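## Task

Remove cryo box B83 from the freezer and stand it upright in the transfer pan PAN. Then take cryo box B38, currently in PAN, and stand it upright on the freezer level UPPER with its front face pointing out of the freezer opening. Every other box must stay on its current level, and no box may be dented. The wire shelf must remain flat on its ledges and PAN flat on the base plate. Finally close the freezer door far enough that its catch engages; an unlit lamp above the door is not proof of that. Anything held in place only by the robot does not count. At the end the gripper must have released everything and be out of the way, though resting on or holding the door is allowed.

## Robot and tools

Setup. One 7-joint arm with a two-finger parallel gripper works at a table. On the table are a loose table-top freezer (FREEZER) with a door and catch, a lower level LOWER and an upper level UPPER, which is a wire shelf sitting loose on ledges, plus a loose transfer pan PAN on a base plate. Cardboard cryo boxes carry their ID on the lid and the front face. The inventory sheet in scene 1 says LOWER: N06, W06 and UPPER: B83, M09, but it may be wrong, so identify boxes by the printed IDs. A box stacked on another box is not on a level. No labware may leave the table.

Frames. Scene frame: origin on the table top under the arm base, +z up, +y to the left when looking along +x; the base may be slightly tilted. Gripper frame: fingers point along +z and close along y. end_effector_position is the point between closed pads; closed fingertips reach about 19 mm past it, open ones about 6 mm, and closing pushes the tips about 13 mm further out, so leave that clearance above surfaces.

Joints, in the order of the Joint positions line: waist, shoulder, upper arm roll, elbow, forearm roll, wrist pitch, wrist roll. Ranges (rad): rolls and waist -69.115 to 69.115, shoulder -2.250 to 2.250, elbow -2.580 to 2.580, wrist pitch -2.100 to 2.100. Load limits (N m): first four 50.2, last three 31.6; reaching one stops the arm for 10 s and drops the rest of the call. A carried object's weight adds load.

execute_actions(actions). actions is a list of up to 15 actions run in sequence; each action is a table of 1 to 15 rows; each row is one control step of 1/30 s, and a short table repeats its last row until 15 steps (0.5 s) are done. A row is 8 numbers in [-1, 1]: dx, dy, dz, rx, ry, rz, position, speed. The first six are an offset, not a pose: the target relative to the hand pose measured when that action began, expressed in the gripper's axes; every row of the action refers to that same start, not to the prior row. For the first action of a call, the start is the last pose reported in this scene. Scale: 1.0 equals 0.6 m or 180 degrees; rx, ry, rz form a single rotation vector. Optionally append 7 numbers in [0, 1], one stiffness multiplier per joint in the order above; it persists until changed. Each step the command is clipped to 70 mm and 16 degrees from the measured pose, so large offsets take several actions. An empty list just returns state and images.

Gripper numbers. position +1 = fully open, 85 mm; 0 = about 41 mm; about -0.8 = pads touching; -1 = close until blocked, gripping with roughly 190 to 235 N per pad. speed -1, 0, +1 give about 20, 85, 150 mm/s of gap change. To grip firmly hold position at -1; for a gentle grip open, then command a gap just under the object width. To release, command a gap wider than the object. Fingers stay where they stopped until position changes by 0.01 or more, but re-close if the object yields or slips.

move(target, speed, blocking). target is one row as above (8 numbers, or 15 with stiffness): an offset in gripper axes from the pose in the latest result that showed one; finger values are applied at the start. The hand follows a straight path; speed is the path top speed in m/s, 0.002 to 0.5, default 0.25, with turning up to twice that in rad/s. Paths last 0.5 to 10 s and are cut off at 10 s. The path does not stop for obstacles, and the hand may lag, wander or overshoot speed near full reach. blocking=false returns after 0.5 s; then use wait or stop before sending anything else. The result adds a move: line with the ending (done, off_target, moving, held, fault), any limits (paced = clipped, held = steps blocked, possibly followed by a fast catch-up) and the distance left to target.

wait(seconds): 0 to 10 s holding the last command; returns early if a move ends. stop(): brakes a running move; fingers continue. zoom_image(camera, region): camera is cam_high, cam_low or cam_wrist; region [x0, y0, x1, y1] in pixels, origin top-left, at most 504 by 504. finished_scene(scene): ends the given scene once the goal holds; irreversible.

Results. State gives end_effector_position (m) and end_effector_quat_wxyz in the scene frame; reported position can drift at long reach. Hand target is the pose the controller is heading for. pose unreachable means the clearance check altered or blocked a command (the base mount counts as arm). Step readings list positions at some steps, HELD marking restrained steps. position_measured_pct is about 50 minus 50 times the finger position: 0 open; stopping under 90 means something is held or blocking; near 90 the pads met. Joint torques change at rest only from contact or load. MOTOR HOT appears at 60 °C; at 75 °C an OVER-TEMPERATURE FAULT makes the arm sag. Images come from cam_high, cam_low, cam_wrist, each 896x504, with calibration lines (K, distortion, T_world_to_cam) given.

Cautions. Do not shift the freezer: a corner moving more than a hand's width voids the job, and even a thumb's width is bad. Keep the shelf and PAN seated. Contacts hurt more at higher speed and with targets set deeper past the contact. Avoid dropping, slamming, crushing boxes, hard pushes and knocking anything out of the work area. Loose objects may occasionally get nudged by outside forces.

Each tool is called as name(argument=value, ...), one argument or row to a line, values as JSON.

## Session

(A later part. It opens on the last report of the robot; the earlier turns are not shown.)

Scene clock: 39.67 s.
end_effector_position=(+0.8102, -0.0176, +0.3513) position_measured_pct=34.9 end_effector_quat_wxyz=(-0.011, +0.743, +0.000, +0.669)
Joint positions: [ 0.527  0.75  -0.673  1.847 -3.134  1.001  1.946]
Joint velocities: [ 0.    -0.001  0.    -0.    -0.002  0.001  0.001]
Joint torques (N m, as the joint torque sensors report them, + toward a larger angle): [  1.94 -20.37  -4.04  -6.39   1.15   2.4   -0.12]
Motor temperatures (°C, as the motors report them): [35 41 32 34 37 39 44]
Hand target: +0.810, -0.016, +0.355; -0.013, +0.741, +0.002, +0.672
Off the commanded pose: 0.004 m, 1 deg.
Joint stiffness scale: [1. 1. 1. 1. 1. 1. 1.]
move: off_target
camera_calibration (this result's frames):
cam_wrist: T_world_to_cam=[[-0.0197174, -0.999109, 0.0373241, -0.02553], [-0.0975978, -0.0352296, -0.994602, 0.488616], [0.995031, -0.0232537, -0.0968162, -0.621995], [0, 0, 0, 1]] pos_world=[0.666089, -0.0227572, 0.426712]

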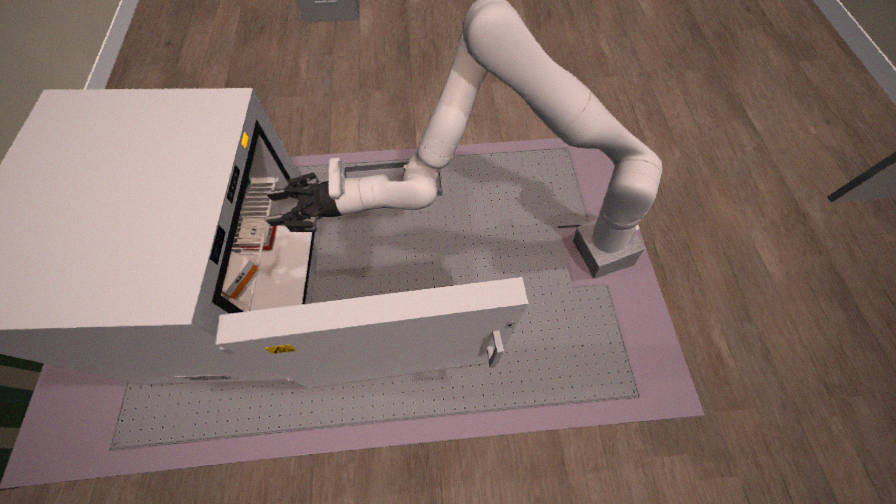

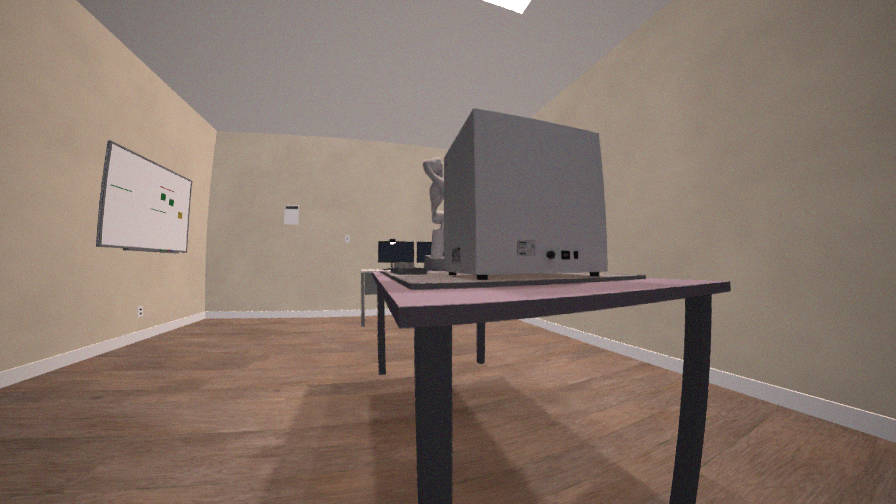

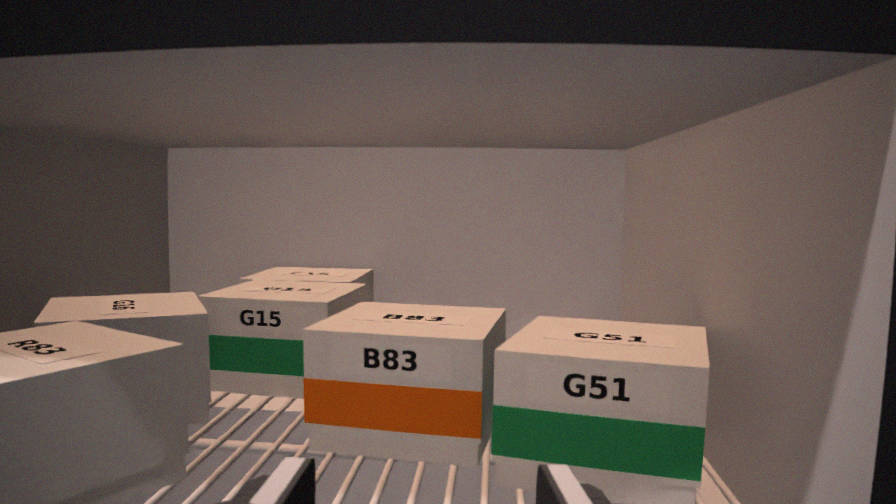

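move(
  target=[0.008,0.045,0.05,-0.005,0,0,1,0],
  speed=0.1,
)

move(
  target=[0.012,0,0.12,0,0,0,1,0],
  speed=0.04,
)

move(
  target=[-0.003,-0.068,-0.03,0,0,0,1,0],
  speed=0.05,
)

Scene clock: 40.70 s.
end_effector_position=(+0.8402, -0.0437, +0.3545) position_measured_pct=0.0 end_effector_quat_wxyz=(-0.004, +0.742, -0.006, +0.670)
Joint positions: [ 0.548  0.782 -0.671  1.732 -3.111  0.914  1.943]
Joint velocities: [ 0.003  0.002 -0.001 -0.001 -0.001 -0.     0.   ]
Joint torques (N m, as the joint torque sensors report them, + toward a larger angle): [  2.12 -21.17  -4.18  -6.61   1.05   2.43  -0.11]
Motor temperatures (°C, as the motors report them): [35 41 32 34 37 39 44]
Hand target: +0.841, -0.044, +0.353; -0.005, +0.744, -0.005, +0.669
Off the commanded pose: 0.002 m, 0 deg.
Joint stiffness scale: [1. 1. 1. 1. 1. 1. 1.]
move: done
camera_calibration (this result's frames):
cam_wrist: T_world_to_cam=[[-0.0389215, -0.998483, 0.0389441, -0.0354929], [-0.0952357, -0.0350895, -0.994836, 0.491953], [0.994694, -0.0424294, -0.0937255, -0.653828], [0, 0, 0, 1]] pos_world=[0.695829, -0.0459182, 0.429515]

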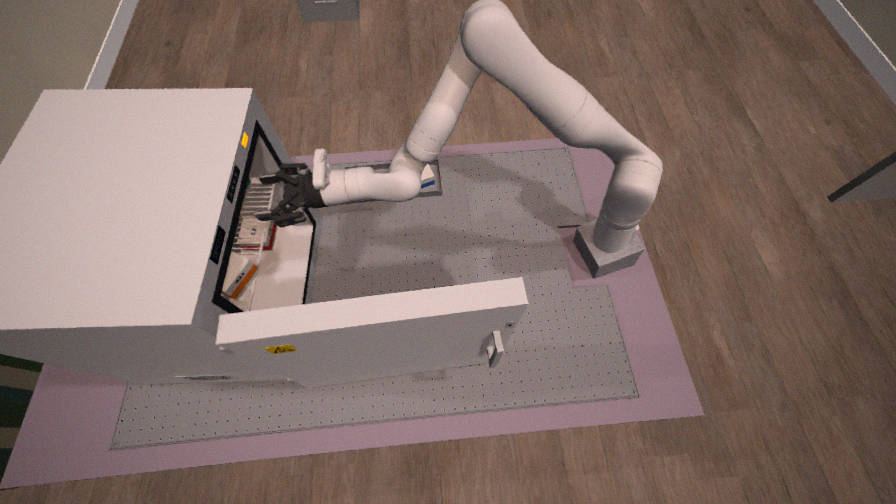

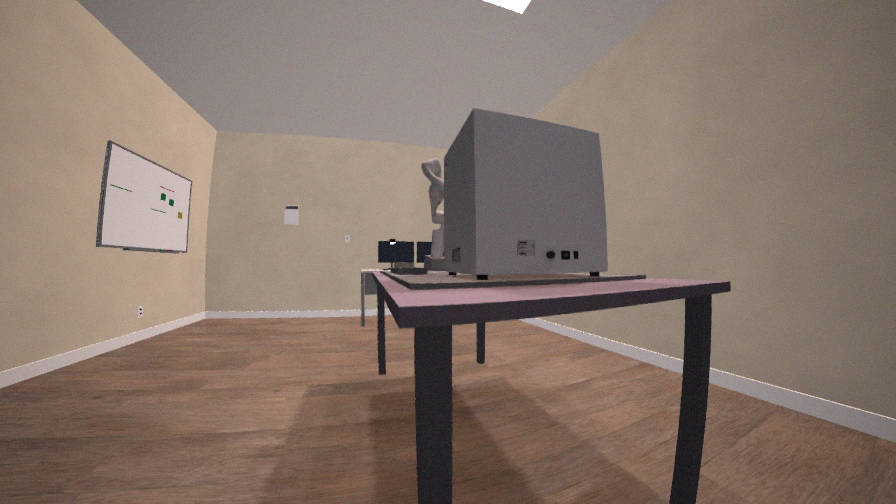

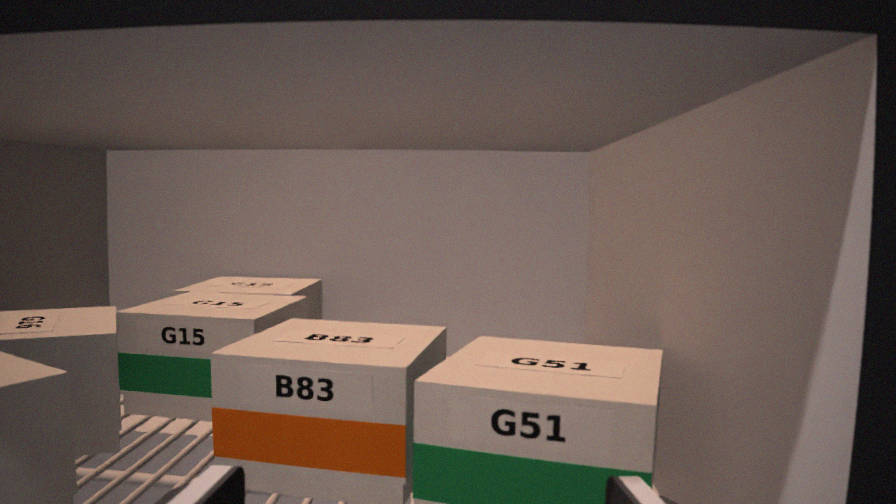

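Scene clock: 42.83 s.
end_effector_position=(+0.9119, -0.0423, +0.3591) position_measured_pct=0.0 end_effector_quat_wxyz=(-0.006, +0.739, -0.006, +0.673)
Joint positions: [ 0.476  0.865 -0.652  1.456 -3.116  0.742  1.968]
Joint velocities: [-0.006  0.004  0.004 -0.003  0.001 -0.002 -0.001]
Joint torques (N m, as the joint torque sensors report them, + toward a larger angle): [  2.1  -24.28  -4.35  -8.06   1.02   2.31  -0.2 ]
Motor temperatures (°C, as the motors report them): [35 41 32 34 37 39 44]
Hand target: +0.912, -0.044, +0.354; -0.004, +0.742, -0.006, +0.670
Off the commanded pose: 0.005 m, 1 deg.
Joint stiffness scale: [1. 1. 1. 1. 1. 1. 1.]
move: off_target
camera_calibration (this result's frames):
cam_wrist: T_world_to_cam=[[-0.0355248, -0.998719, 0.0360188, -0.0335146], [-0.0861533, -0.0328468, -0.99574, 0.495489], [0.995648, -0.0384766, -0.0848761, -0.728525], [0, 0, 0, 1]] pos_world=[0.766852, -0.0452276, 0.432751]

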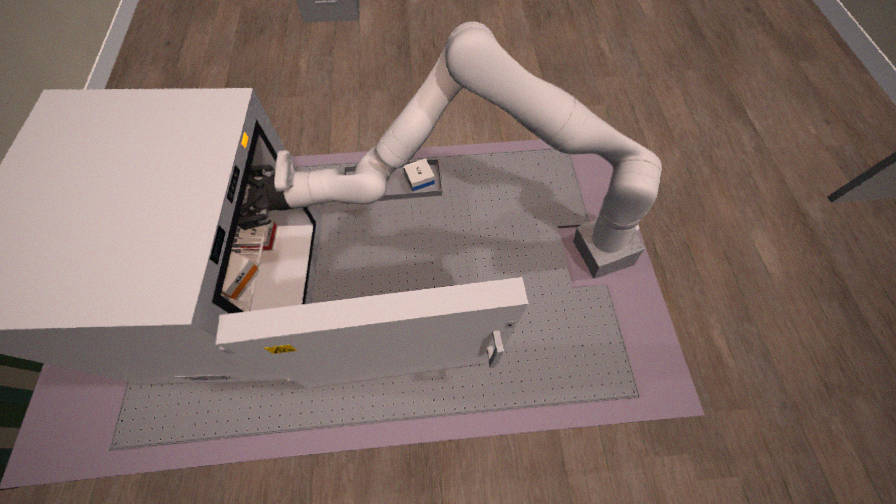

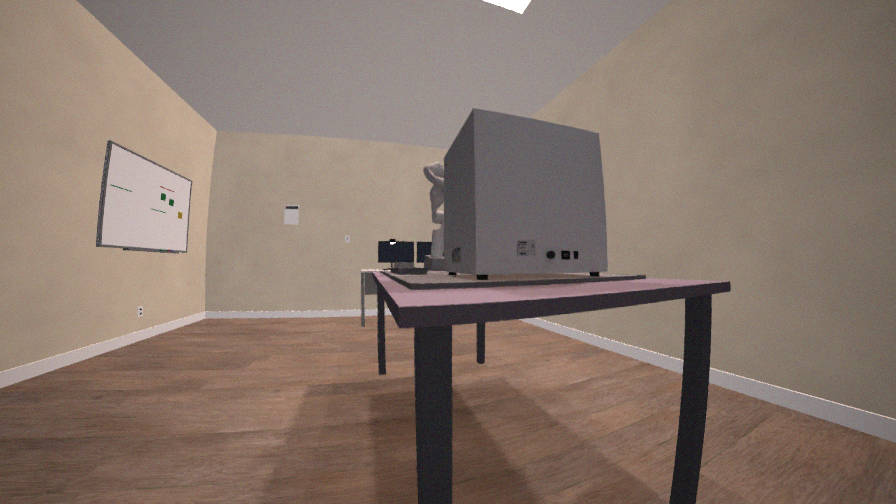

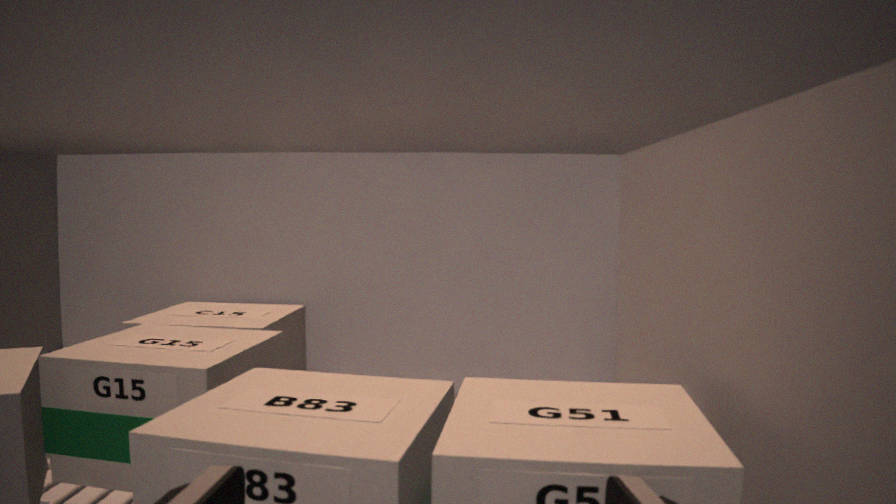

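Scene clock: 44.17 s.
end_effector_position=(+0.8947, -0.0007, +0.3583) position_measured_pct=0.0 end_effector_quat_wxyz=(-0.009, +0.740, -0.005, +0.672)
Joint positions: [ 0.418  0.833 -0.652  1.537 -3.203  0.82   2.018]
Joint velocities: [-0.003 -0.004 -0.    -0.     0.001  0.001 -0.   ]
Joint torques (N m, as the joint torque sensors report them, + toward a larger angle): [  1.72 -23.59  -4.1   -7.46   1.18   2.46  -0.32]
Motor temperatures (°C, as the motors report them): [35 41 32 34 37 39 44]
Hand target: +0.894, -0.001, +0.360; -0.006, +0.739, -0.006, +0.673
Off the commanded pose: 0.002 m, 0 deg.
Joint stiffness scale: [1. 1. 1. 1. 1. 1. 1.]
move: done
camera_calibration (this result's frames):
cam_wrist: T_world_to_cam=[[-0.0305768, -0.999036, 0.031501, 0.00463026], [-0.0880584, -0.0287007, -0.995702, 0.496314], [0.995646, -0.0332193, -0.087096, -0.709], [0, 0, 0, 1]] pos_world=[0.749759, -0.00468216, 0.432284]

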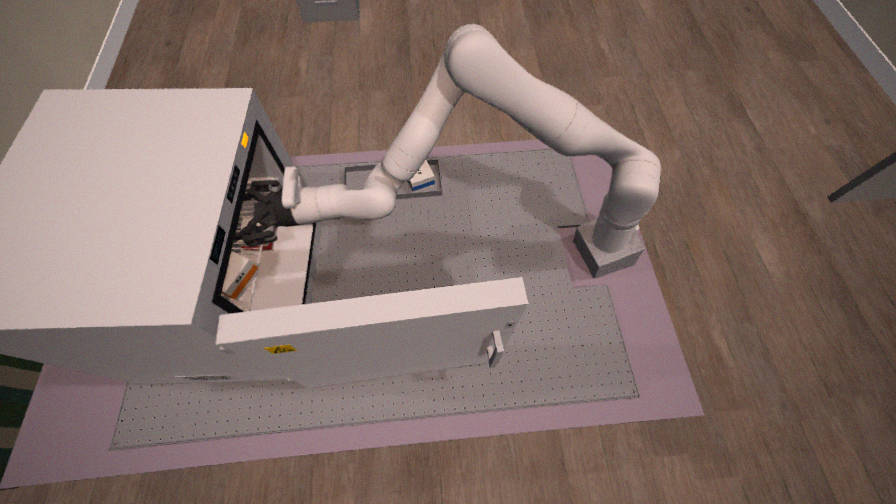

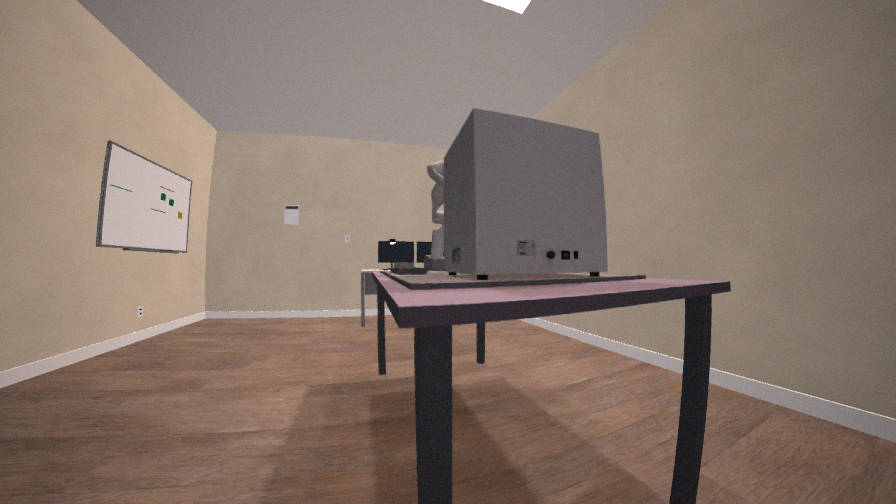

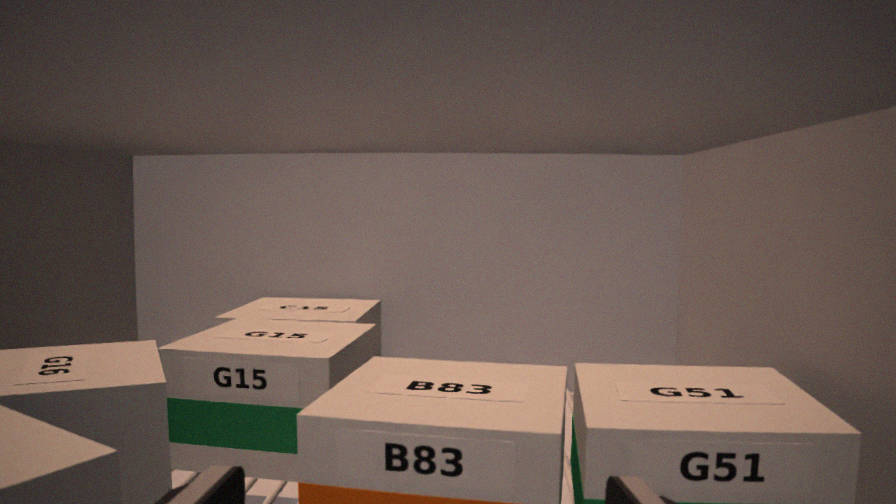

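move(
  target=[-0.004,0.007,0.06,-0.03,0,0,1,0],
  speed=0.03,
)

Scene clock: 46.13 s.
end_effector_position=(+0.9298, -0.0034, +0.3571) position_measured_pct=0.0 end_effector_quat_wxyz=(+0.023, +0.737, -0.037, +0.675)
Joint positions: [ 0.326  0.88  -0.618  1.389 -3.369  0.809  2.14 ]
Joint velocities: [-0.003  0.004 -0.    -0.002 -0.002 -0.     0.002]
Joint torques (N m, as the joint torque sensors report them, + toward a larger angle): [  1.93 -25.29  -3.85  -8.37   1.41   2.29  -0.38]
Motor temperatures (°C, as the motors report them): [35 41 32 34 37 39 44]
Hand target: +0.930, -0.004, +0.353; +0.025, +0.740, -0.037, +0.672
Off the commanded pose: 0.005 m, 1 deg.
Joint stiffness scale: [1. 1. 1. 1. 1. 1. 1.]
move: off_target
camera_calibration (this result's frames):
cam_wrist: T_world_to_cam=[[-0.121674, -0.991893, 0.0366562, 0.0858569], [-0.0831948, -0.0266092, -0.996178, 0.493726], [0.989077, -0.124258, -0.0792827, -0.741137], [0, 0, 0, 1]] pos_world=[0.784563, 0.00620608, 0.429932]

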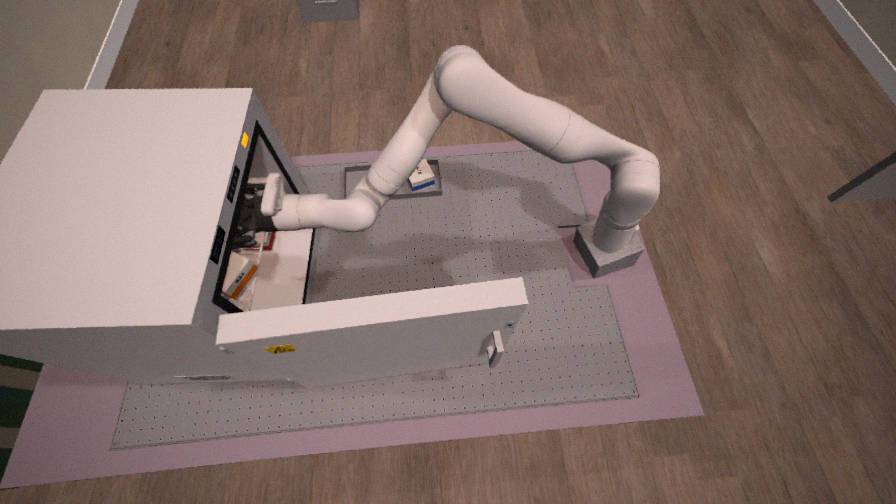

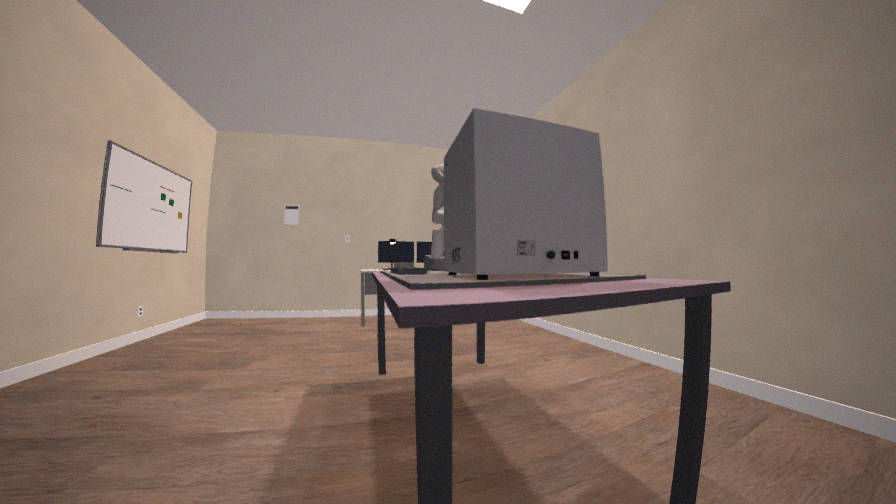

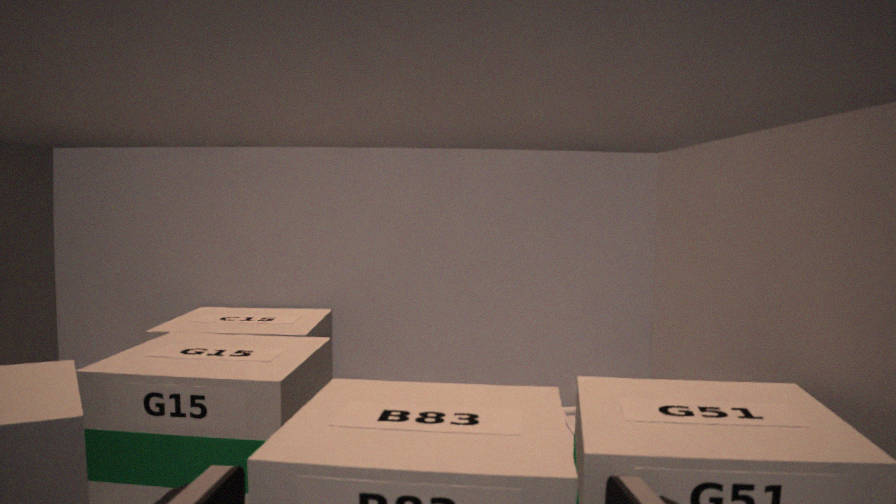

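move(
  target=[-0.002,-0.004,0.04,0,0,0,1,0],
  speed=0.02,
)

move(
  target=[0,0,0,0,0,0,0.7,-1],
)

Scene clock: 47.67 s.
end_effector_position=(+0.9530, -0.0014, +0.3586) position_measured_pct=0.0 end_effector_quat_wxyz=(+0.021, +0.734, -0.037, +0.678)
Joint positions: [ 0.305  0.919 -0.618  1.286 -3.37   0.756  2.163]
Joint velocities: [-0.002  0.006  0.    -0.005  0.    -0.001  0.005]
Joint torques (N m, as the joint torque sensors report them, + toward a larger angle): [  1.9  -25.56  -3.45  -8.81   1.29   2.13   0.04]
Motor temperatures (°C, as the motors report them): [35 41 32 34 37 39 44]
Hand target: +0.954, -0.003, +0.354; +0.023, +0.737, -0.037, +0.675
Off the commanded pose: 0.005 m, 1 deg.
Joint stiffness scale: [1. 1. 1. 1. 1. 1. 1.]
move: off_target
camera_calibration (this result's frames):
cam_wrist: T_world_to_cam=[[-0.119079, -0.99234, 0.0328807, 0.0895066], [-0.0740437, -0.0241488, -0.996963, 0.488781], [0.99012, -0.121151, -0.0706009, -0.767901], [0, 0, 0, 1]] pos_world=[0.807164, 0.00759217, 0.430139]

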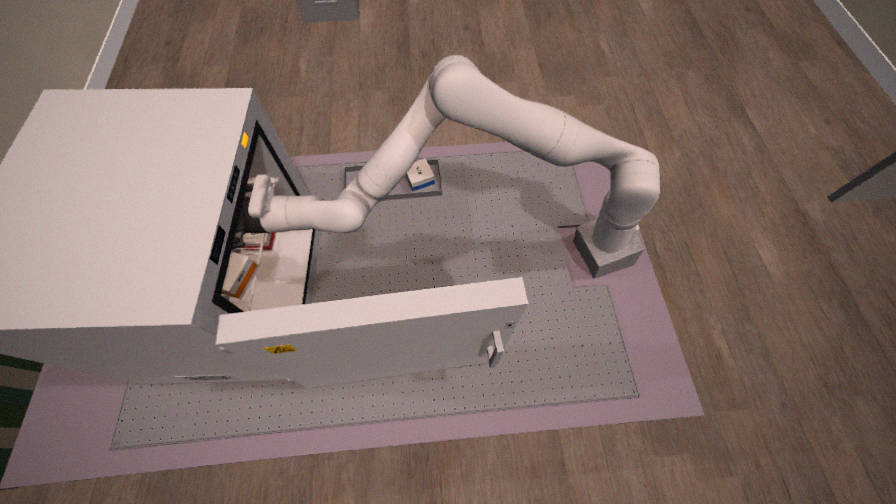

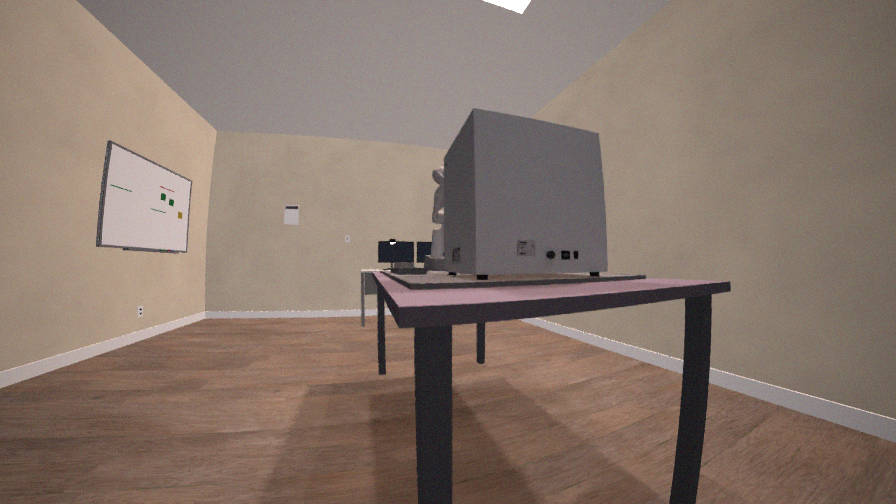

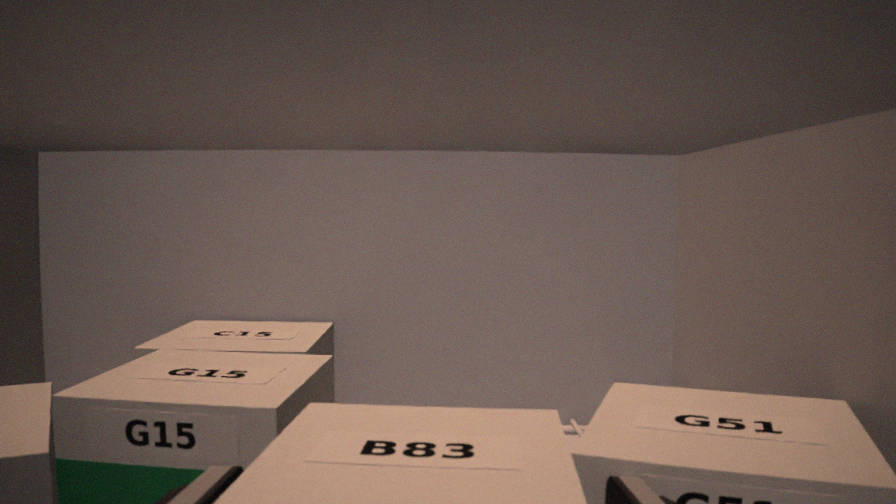

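Scene clock: 48.63 s.
end_effector_position=(+0.9531, +0.0001, +0.3585) position_measured_pct=14.3 end_effector_quat_wxyz=(+0.021, +0.734, -0.037, +0.678)
Joint positions: [ 0.303  0.919 -0.618  1.286 -3.37   0.756  2.163]
Joint velocities: [-0.    -0.    -0.001  0.    -0.001 -0.    -0.   ]
Joint torques (N m, as the joint torque sensors report them, + toward a larger angle): [  4.64 -23.77  -2.3   -8.64   0.55   2.11  -0.26]
Motor temperatures (°C, as the motors report them): [35 41 32 34 37 39 44]
Hand target: +0.953, -0.001, +0.359; +0.021, +0.734, -0.037, +0.678
Off the commanded pose: 0.002 m, 0 deg.
Joint stiffness scale: [1. 1. 1. 1. 1. 1. 1.]
move: done
camera_calibration (this result's frames):
cam_wrist: T_world_to_cam=[[-0.117418, -0.992548, 0.0325762, 0.0895459], [-0.0740462, -0.0239616, -0.996967, 0.48877], [0.990318, -0.119474, -0.0706809, -0.767915], [0, 0, 0, 1]] pos_world=[0.807186, 0.00884462, 0.430094]

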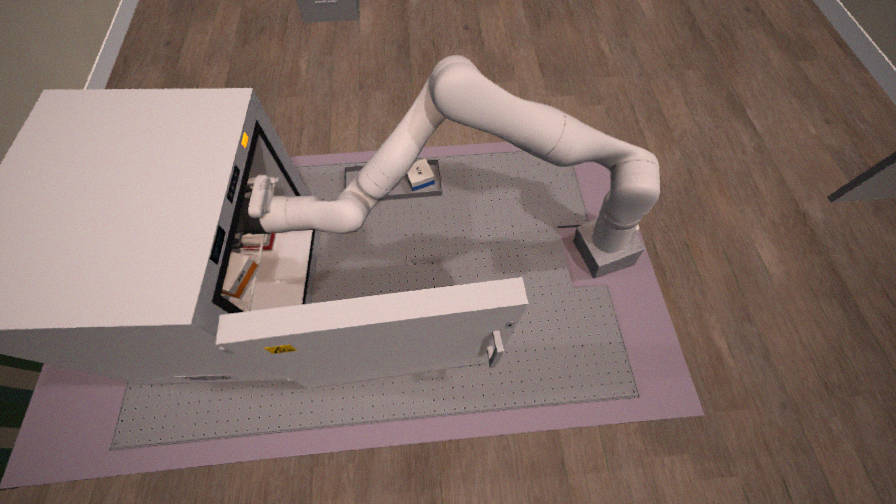

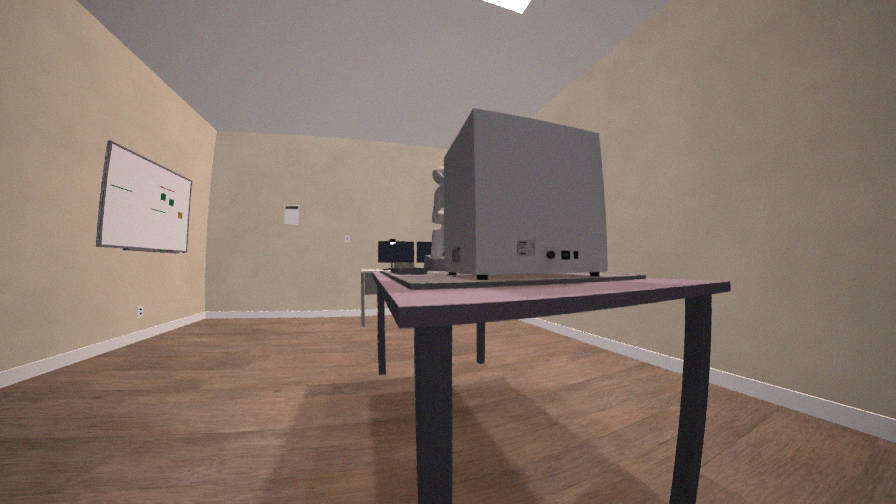

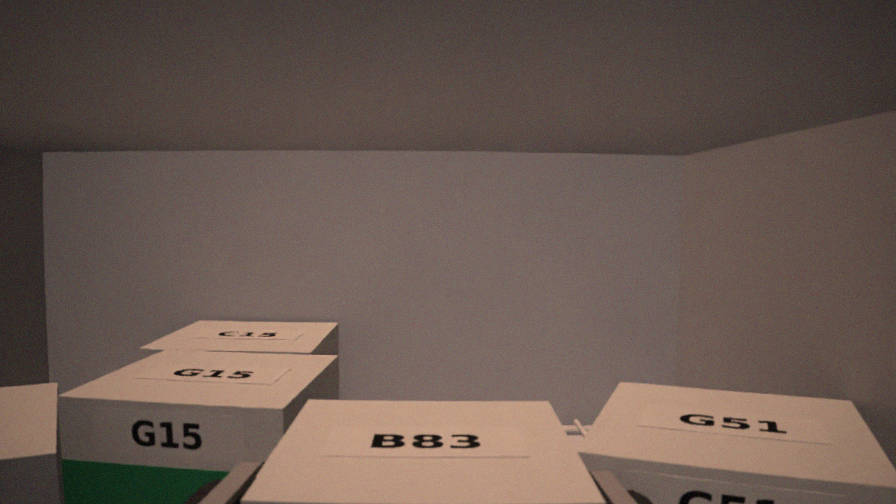

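move(
  target=[-0.003,0.04,-0.155,0.028,0,0.012,0.7,-1],
  speed=0.04,
)

move(
  target=[0,0,0,0,0,0,1,0],
)

move(
  target=[-0.015,0,0.015,0,-0.14,0,1,0],
  speed=0.1,
)

Scene clock: 51.53 s.
end_effector_position=(+0.8593, -0.0184, +0.3592) position_measured_pct=14.3 end_effector_quat_wxyz=(-0.021, +0.736, -0.021, +0.676)
Joint positions: [ 0.485  0.8   -0.669  1.672 -3.155  0.909  1.937]
Joint velocities: [ 0.004  0.001 -0.001  0.002 -0.001  0.    -0.   ]
Joint torques (N m, as the joint torque sensors report them, + toward a larger angle): [  2.06 -22.2   -4.02  -7.21   1.09   2.3   -0.11]
Motor temperatures (°C, as the motors report them): [35 41 32 34 37 39 44]
Hand target: +0.859, -0.016, +0.363; -0.024, +0.733, -0.021, +0.679
Off the commanded pose: 0.005 m, 1 deg.
Joint stiffness scale: [1. 1. 1. 1. 1. 1. 1.]
move: off_target
camera_calibration (this result's frames):
cam_wrist: T_world_to_cam=[[-0.0379142, -0.999254, -0.00733074, 0.00604067], [-0.0773004, 0.0102468, -0.996955, 0.485504], [0.996287, -0.0372321, -0.0776312, -0.678302], [0, 0, 0, 1]] pos_world=[0.713542, -0.0241933, 0.431413]

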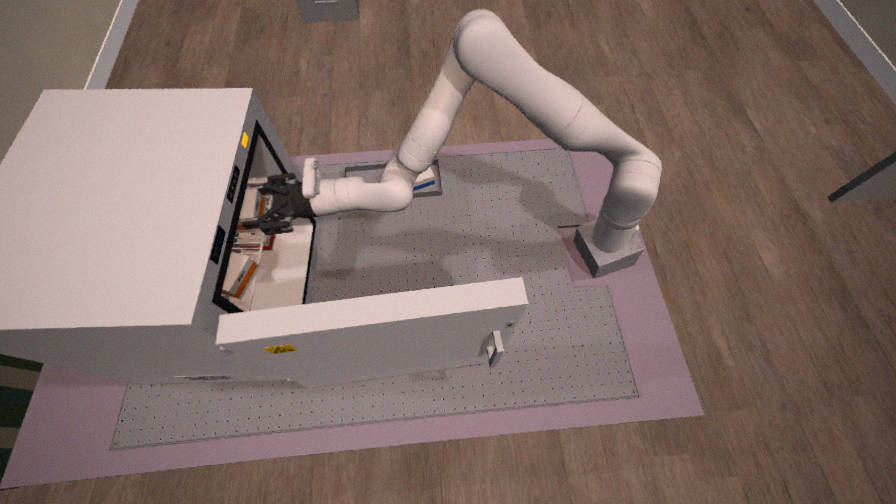

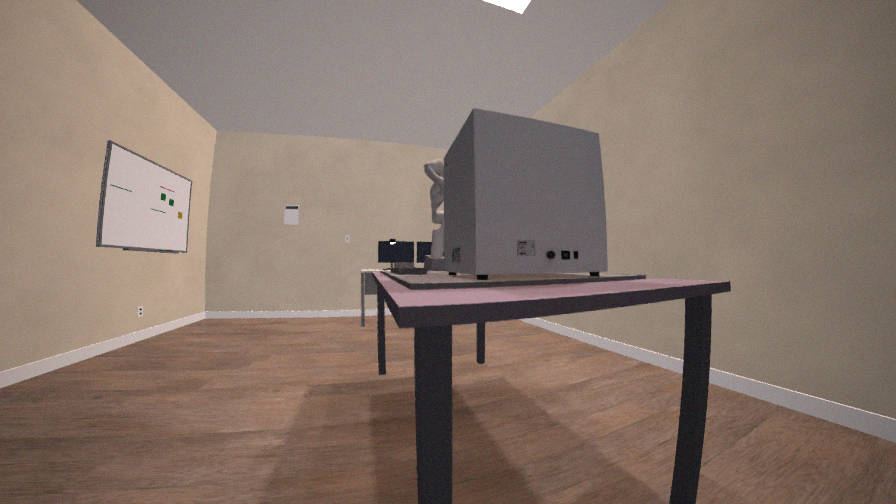

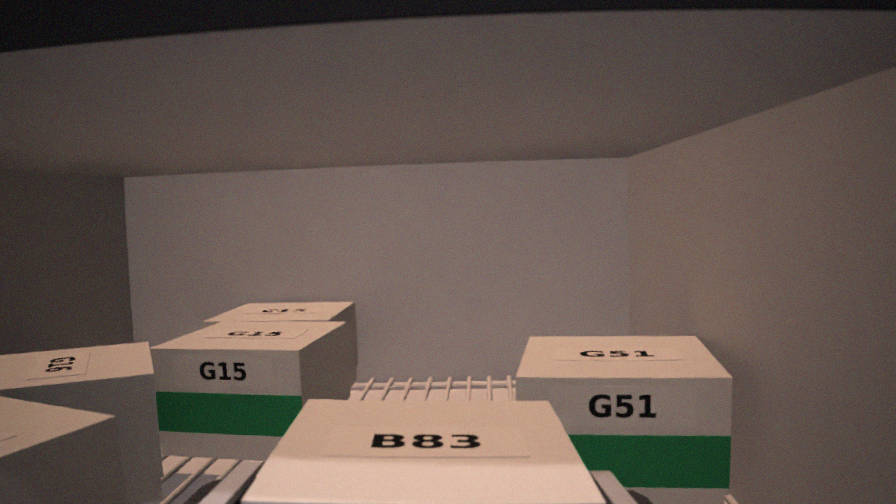

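Scene clock: 52.07 s.
end_effector_position=(+0.8593, -0.0184, +0.3592) position_measured_pct=0.0 end_effector_quat_wxyz=(-0.021, +0.736, -0.021, +0.676)
Joint positions: [ 0.485  0.8   -0.669  1.672 -3.155  0.909  1.937]
Joint velocities: [-0.     0.001  0.    -0.     0.001 -0.001 -0.   ]
Joint torques (N m, as the joint torque sensors report them, + toward a larger angle): [  1.82 -21.99  -3.91  -7.22   1.14   2.37  -0.11]
Motor temperatures (°C, as the motors report them): [35 41 32 34 37 39 44]
Hand target: +0.859, -0.018, +0.359; -0.021, +0.736, -0.021, +0.676
Off the commanded pose: 0.000 m, 0 deg.
Joint stiffness scale: [1. 1. 1. 1. 1. 1. 1.]
move: done
camera_calibration (this result's frames):
cam_wrist: T_world_to_cam=[[-0.0379412, -0.999253, -0.00732649, 0.00603856], [-0.077306, 0.0102449, -0.996955, 0.485509], [0.996285, -0.0372593, -0.077637, -0.678295], [0, 0, 0, 1]] pos_world=[0.713537, -0.0242127, 0.431414]

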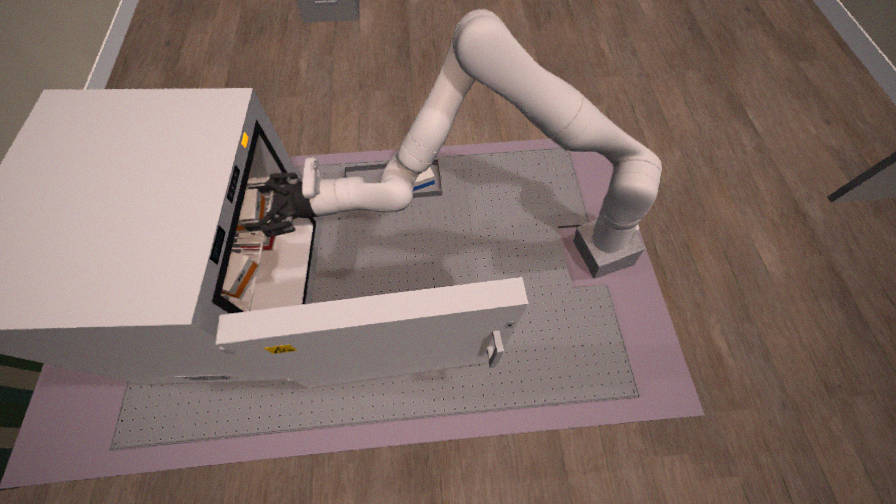

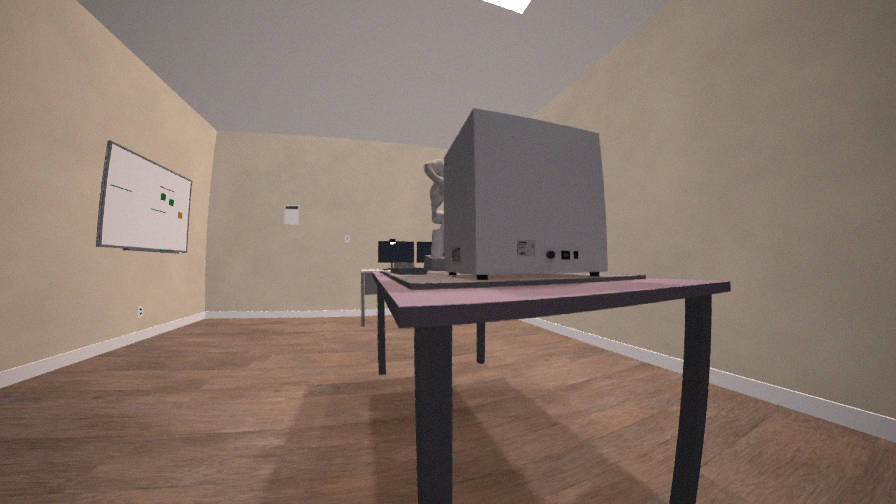

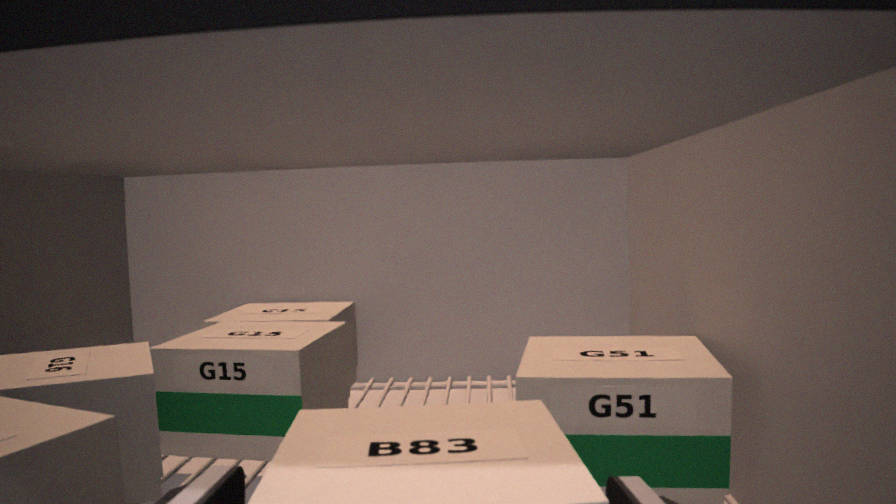

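Scene clock: 54.90 s.
end_effector_position=(+0.8669, -0.0176, +0.3476) position_measured_pct=0.0 end_effector_quat_wxyz=(-0.024, +0.866, -0.014, +0.499)
Joint positions: [ 0.311  0.6   -0.355  1.44  -3.551  0.126  2.06 ]
Joint velocities: [-0.004 -0.     0.002  0.001 -0.002  0.    -0.   ]
Joint torques (N m, as the joint torque sensors report them, + toward a larger angle): [  1.63 -22.94  -1.45  -9.92   0.38   2.08  -0.22]
Motor temperatures (°C, as the motors report them): [35 41 32 34 37 39 44]
Hand target: +0.867, -0.018, +0.350; -0.025, +0.866, -0.016, +0.499
Off the commanded pose: 0.002 m, 0 deg.
Joint stiffness scale: [1. 1. 1. 1. 1. 1. 1.]
move: done
camera_calibration (this result's frames):
cam_wrist: T_world_to_cam=[[-0.0101308, -0.999928, 0.00642632, -0.0218771], [-0.493748, -0.000586341, -0.869605, 0.79102], [0.869546, -0.0119828, -0.493707, -0.43182], [0, 0, 0, 1]] pos_world=[0.765831, -0.0265861, 0.474823]

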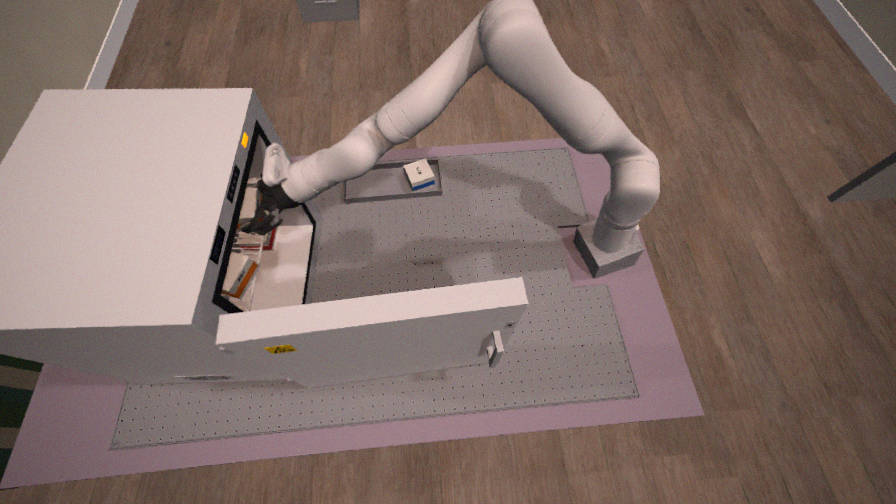

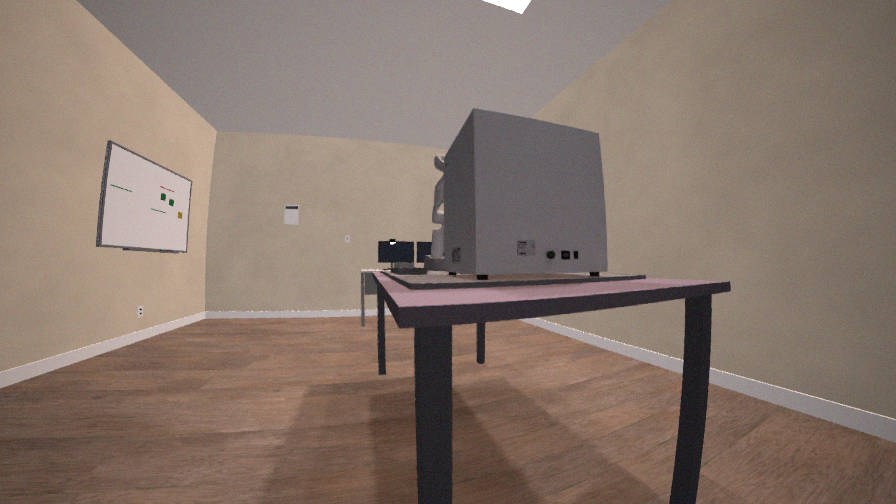

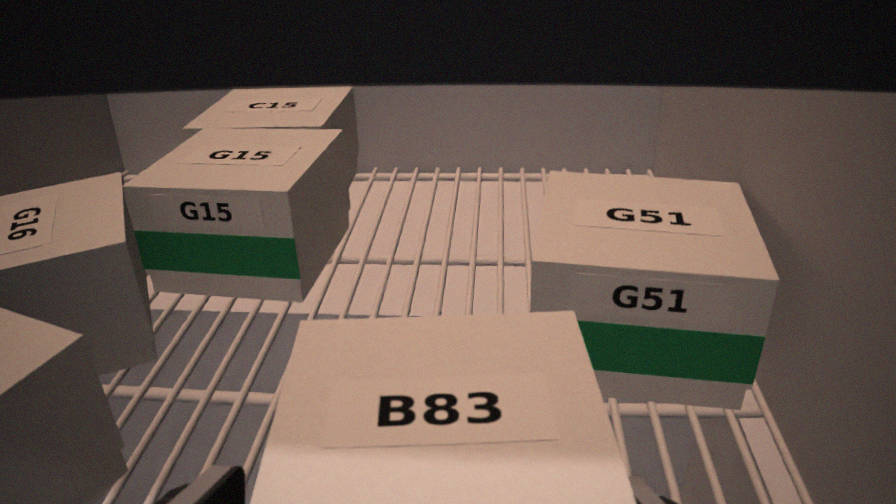

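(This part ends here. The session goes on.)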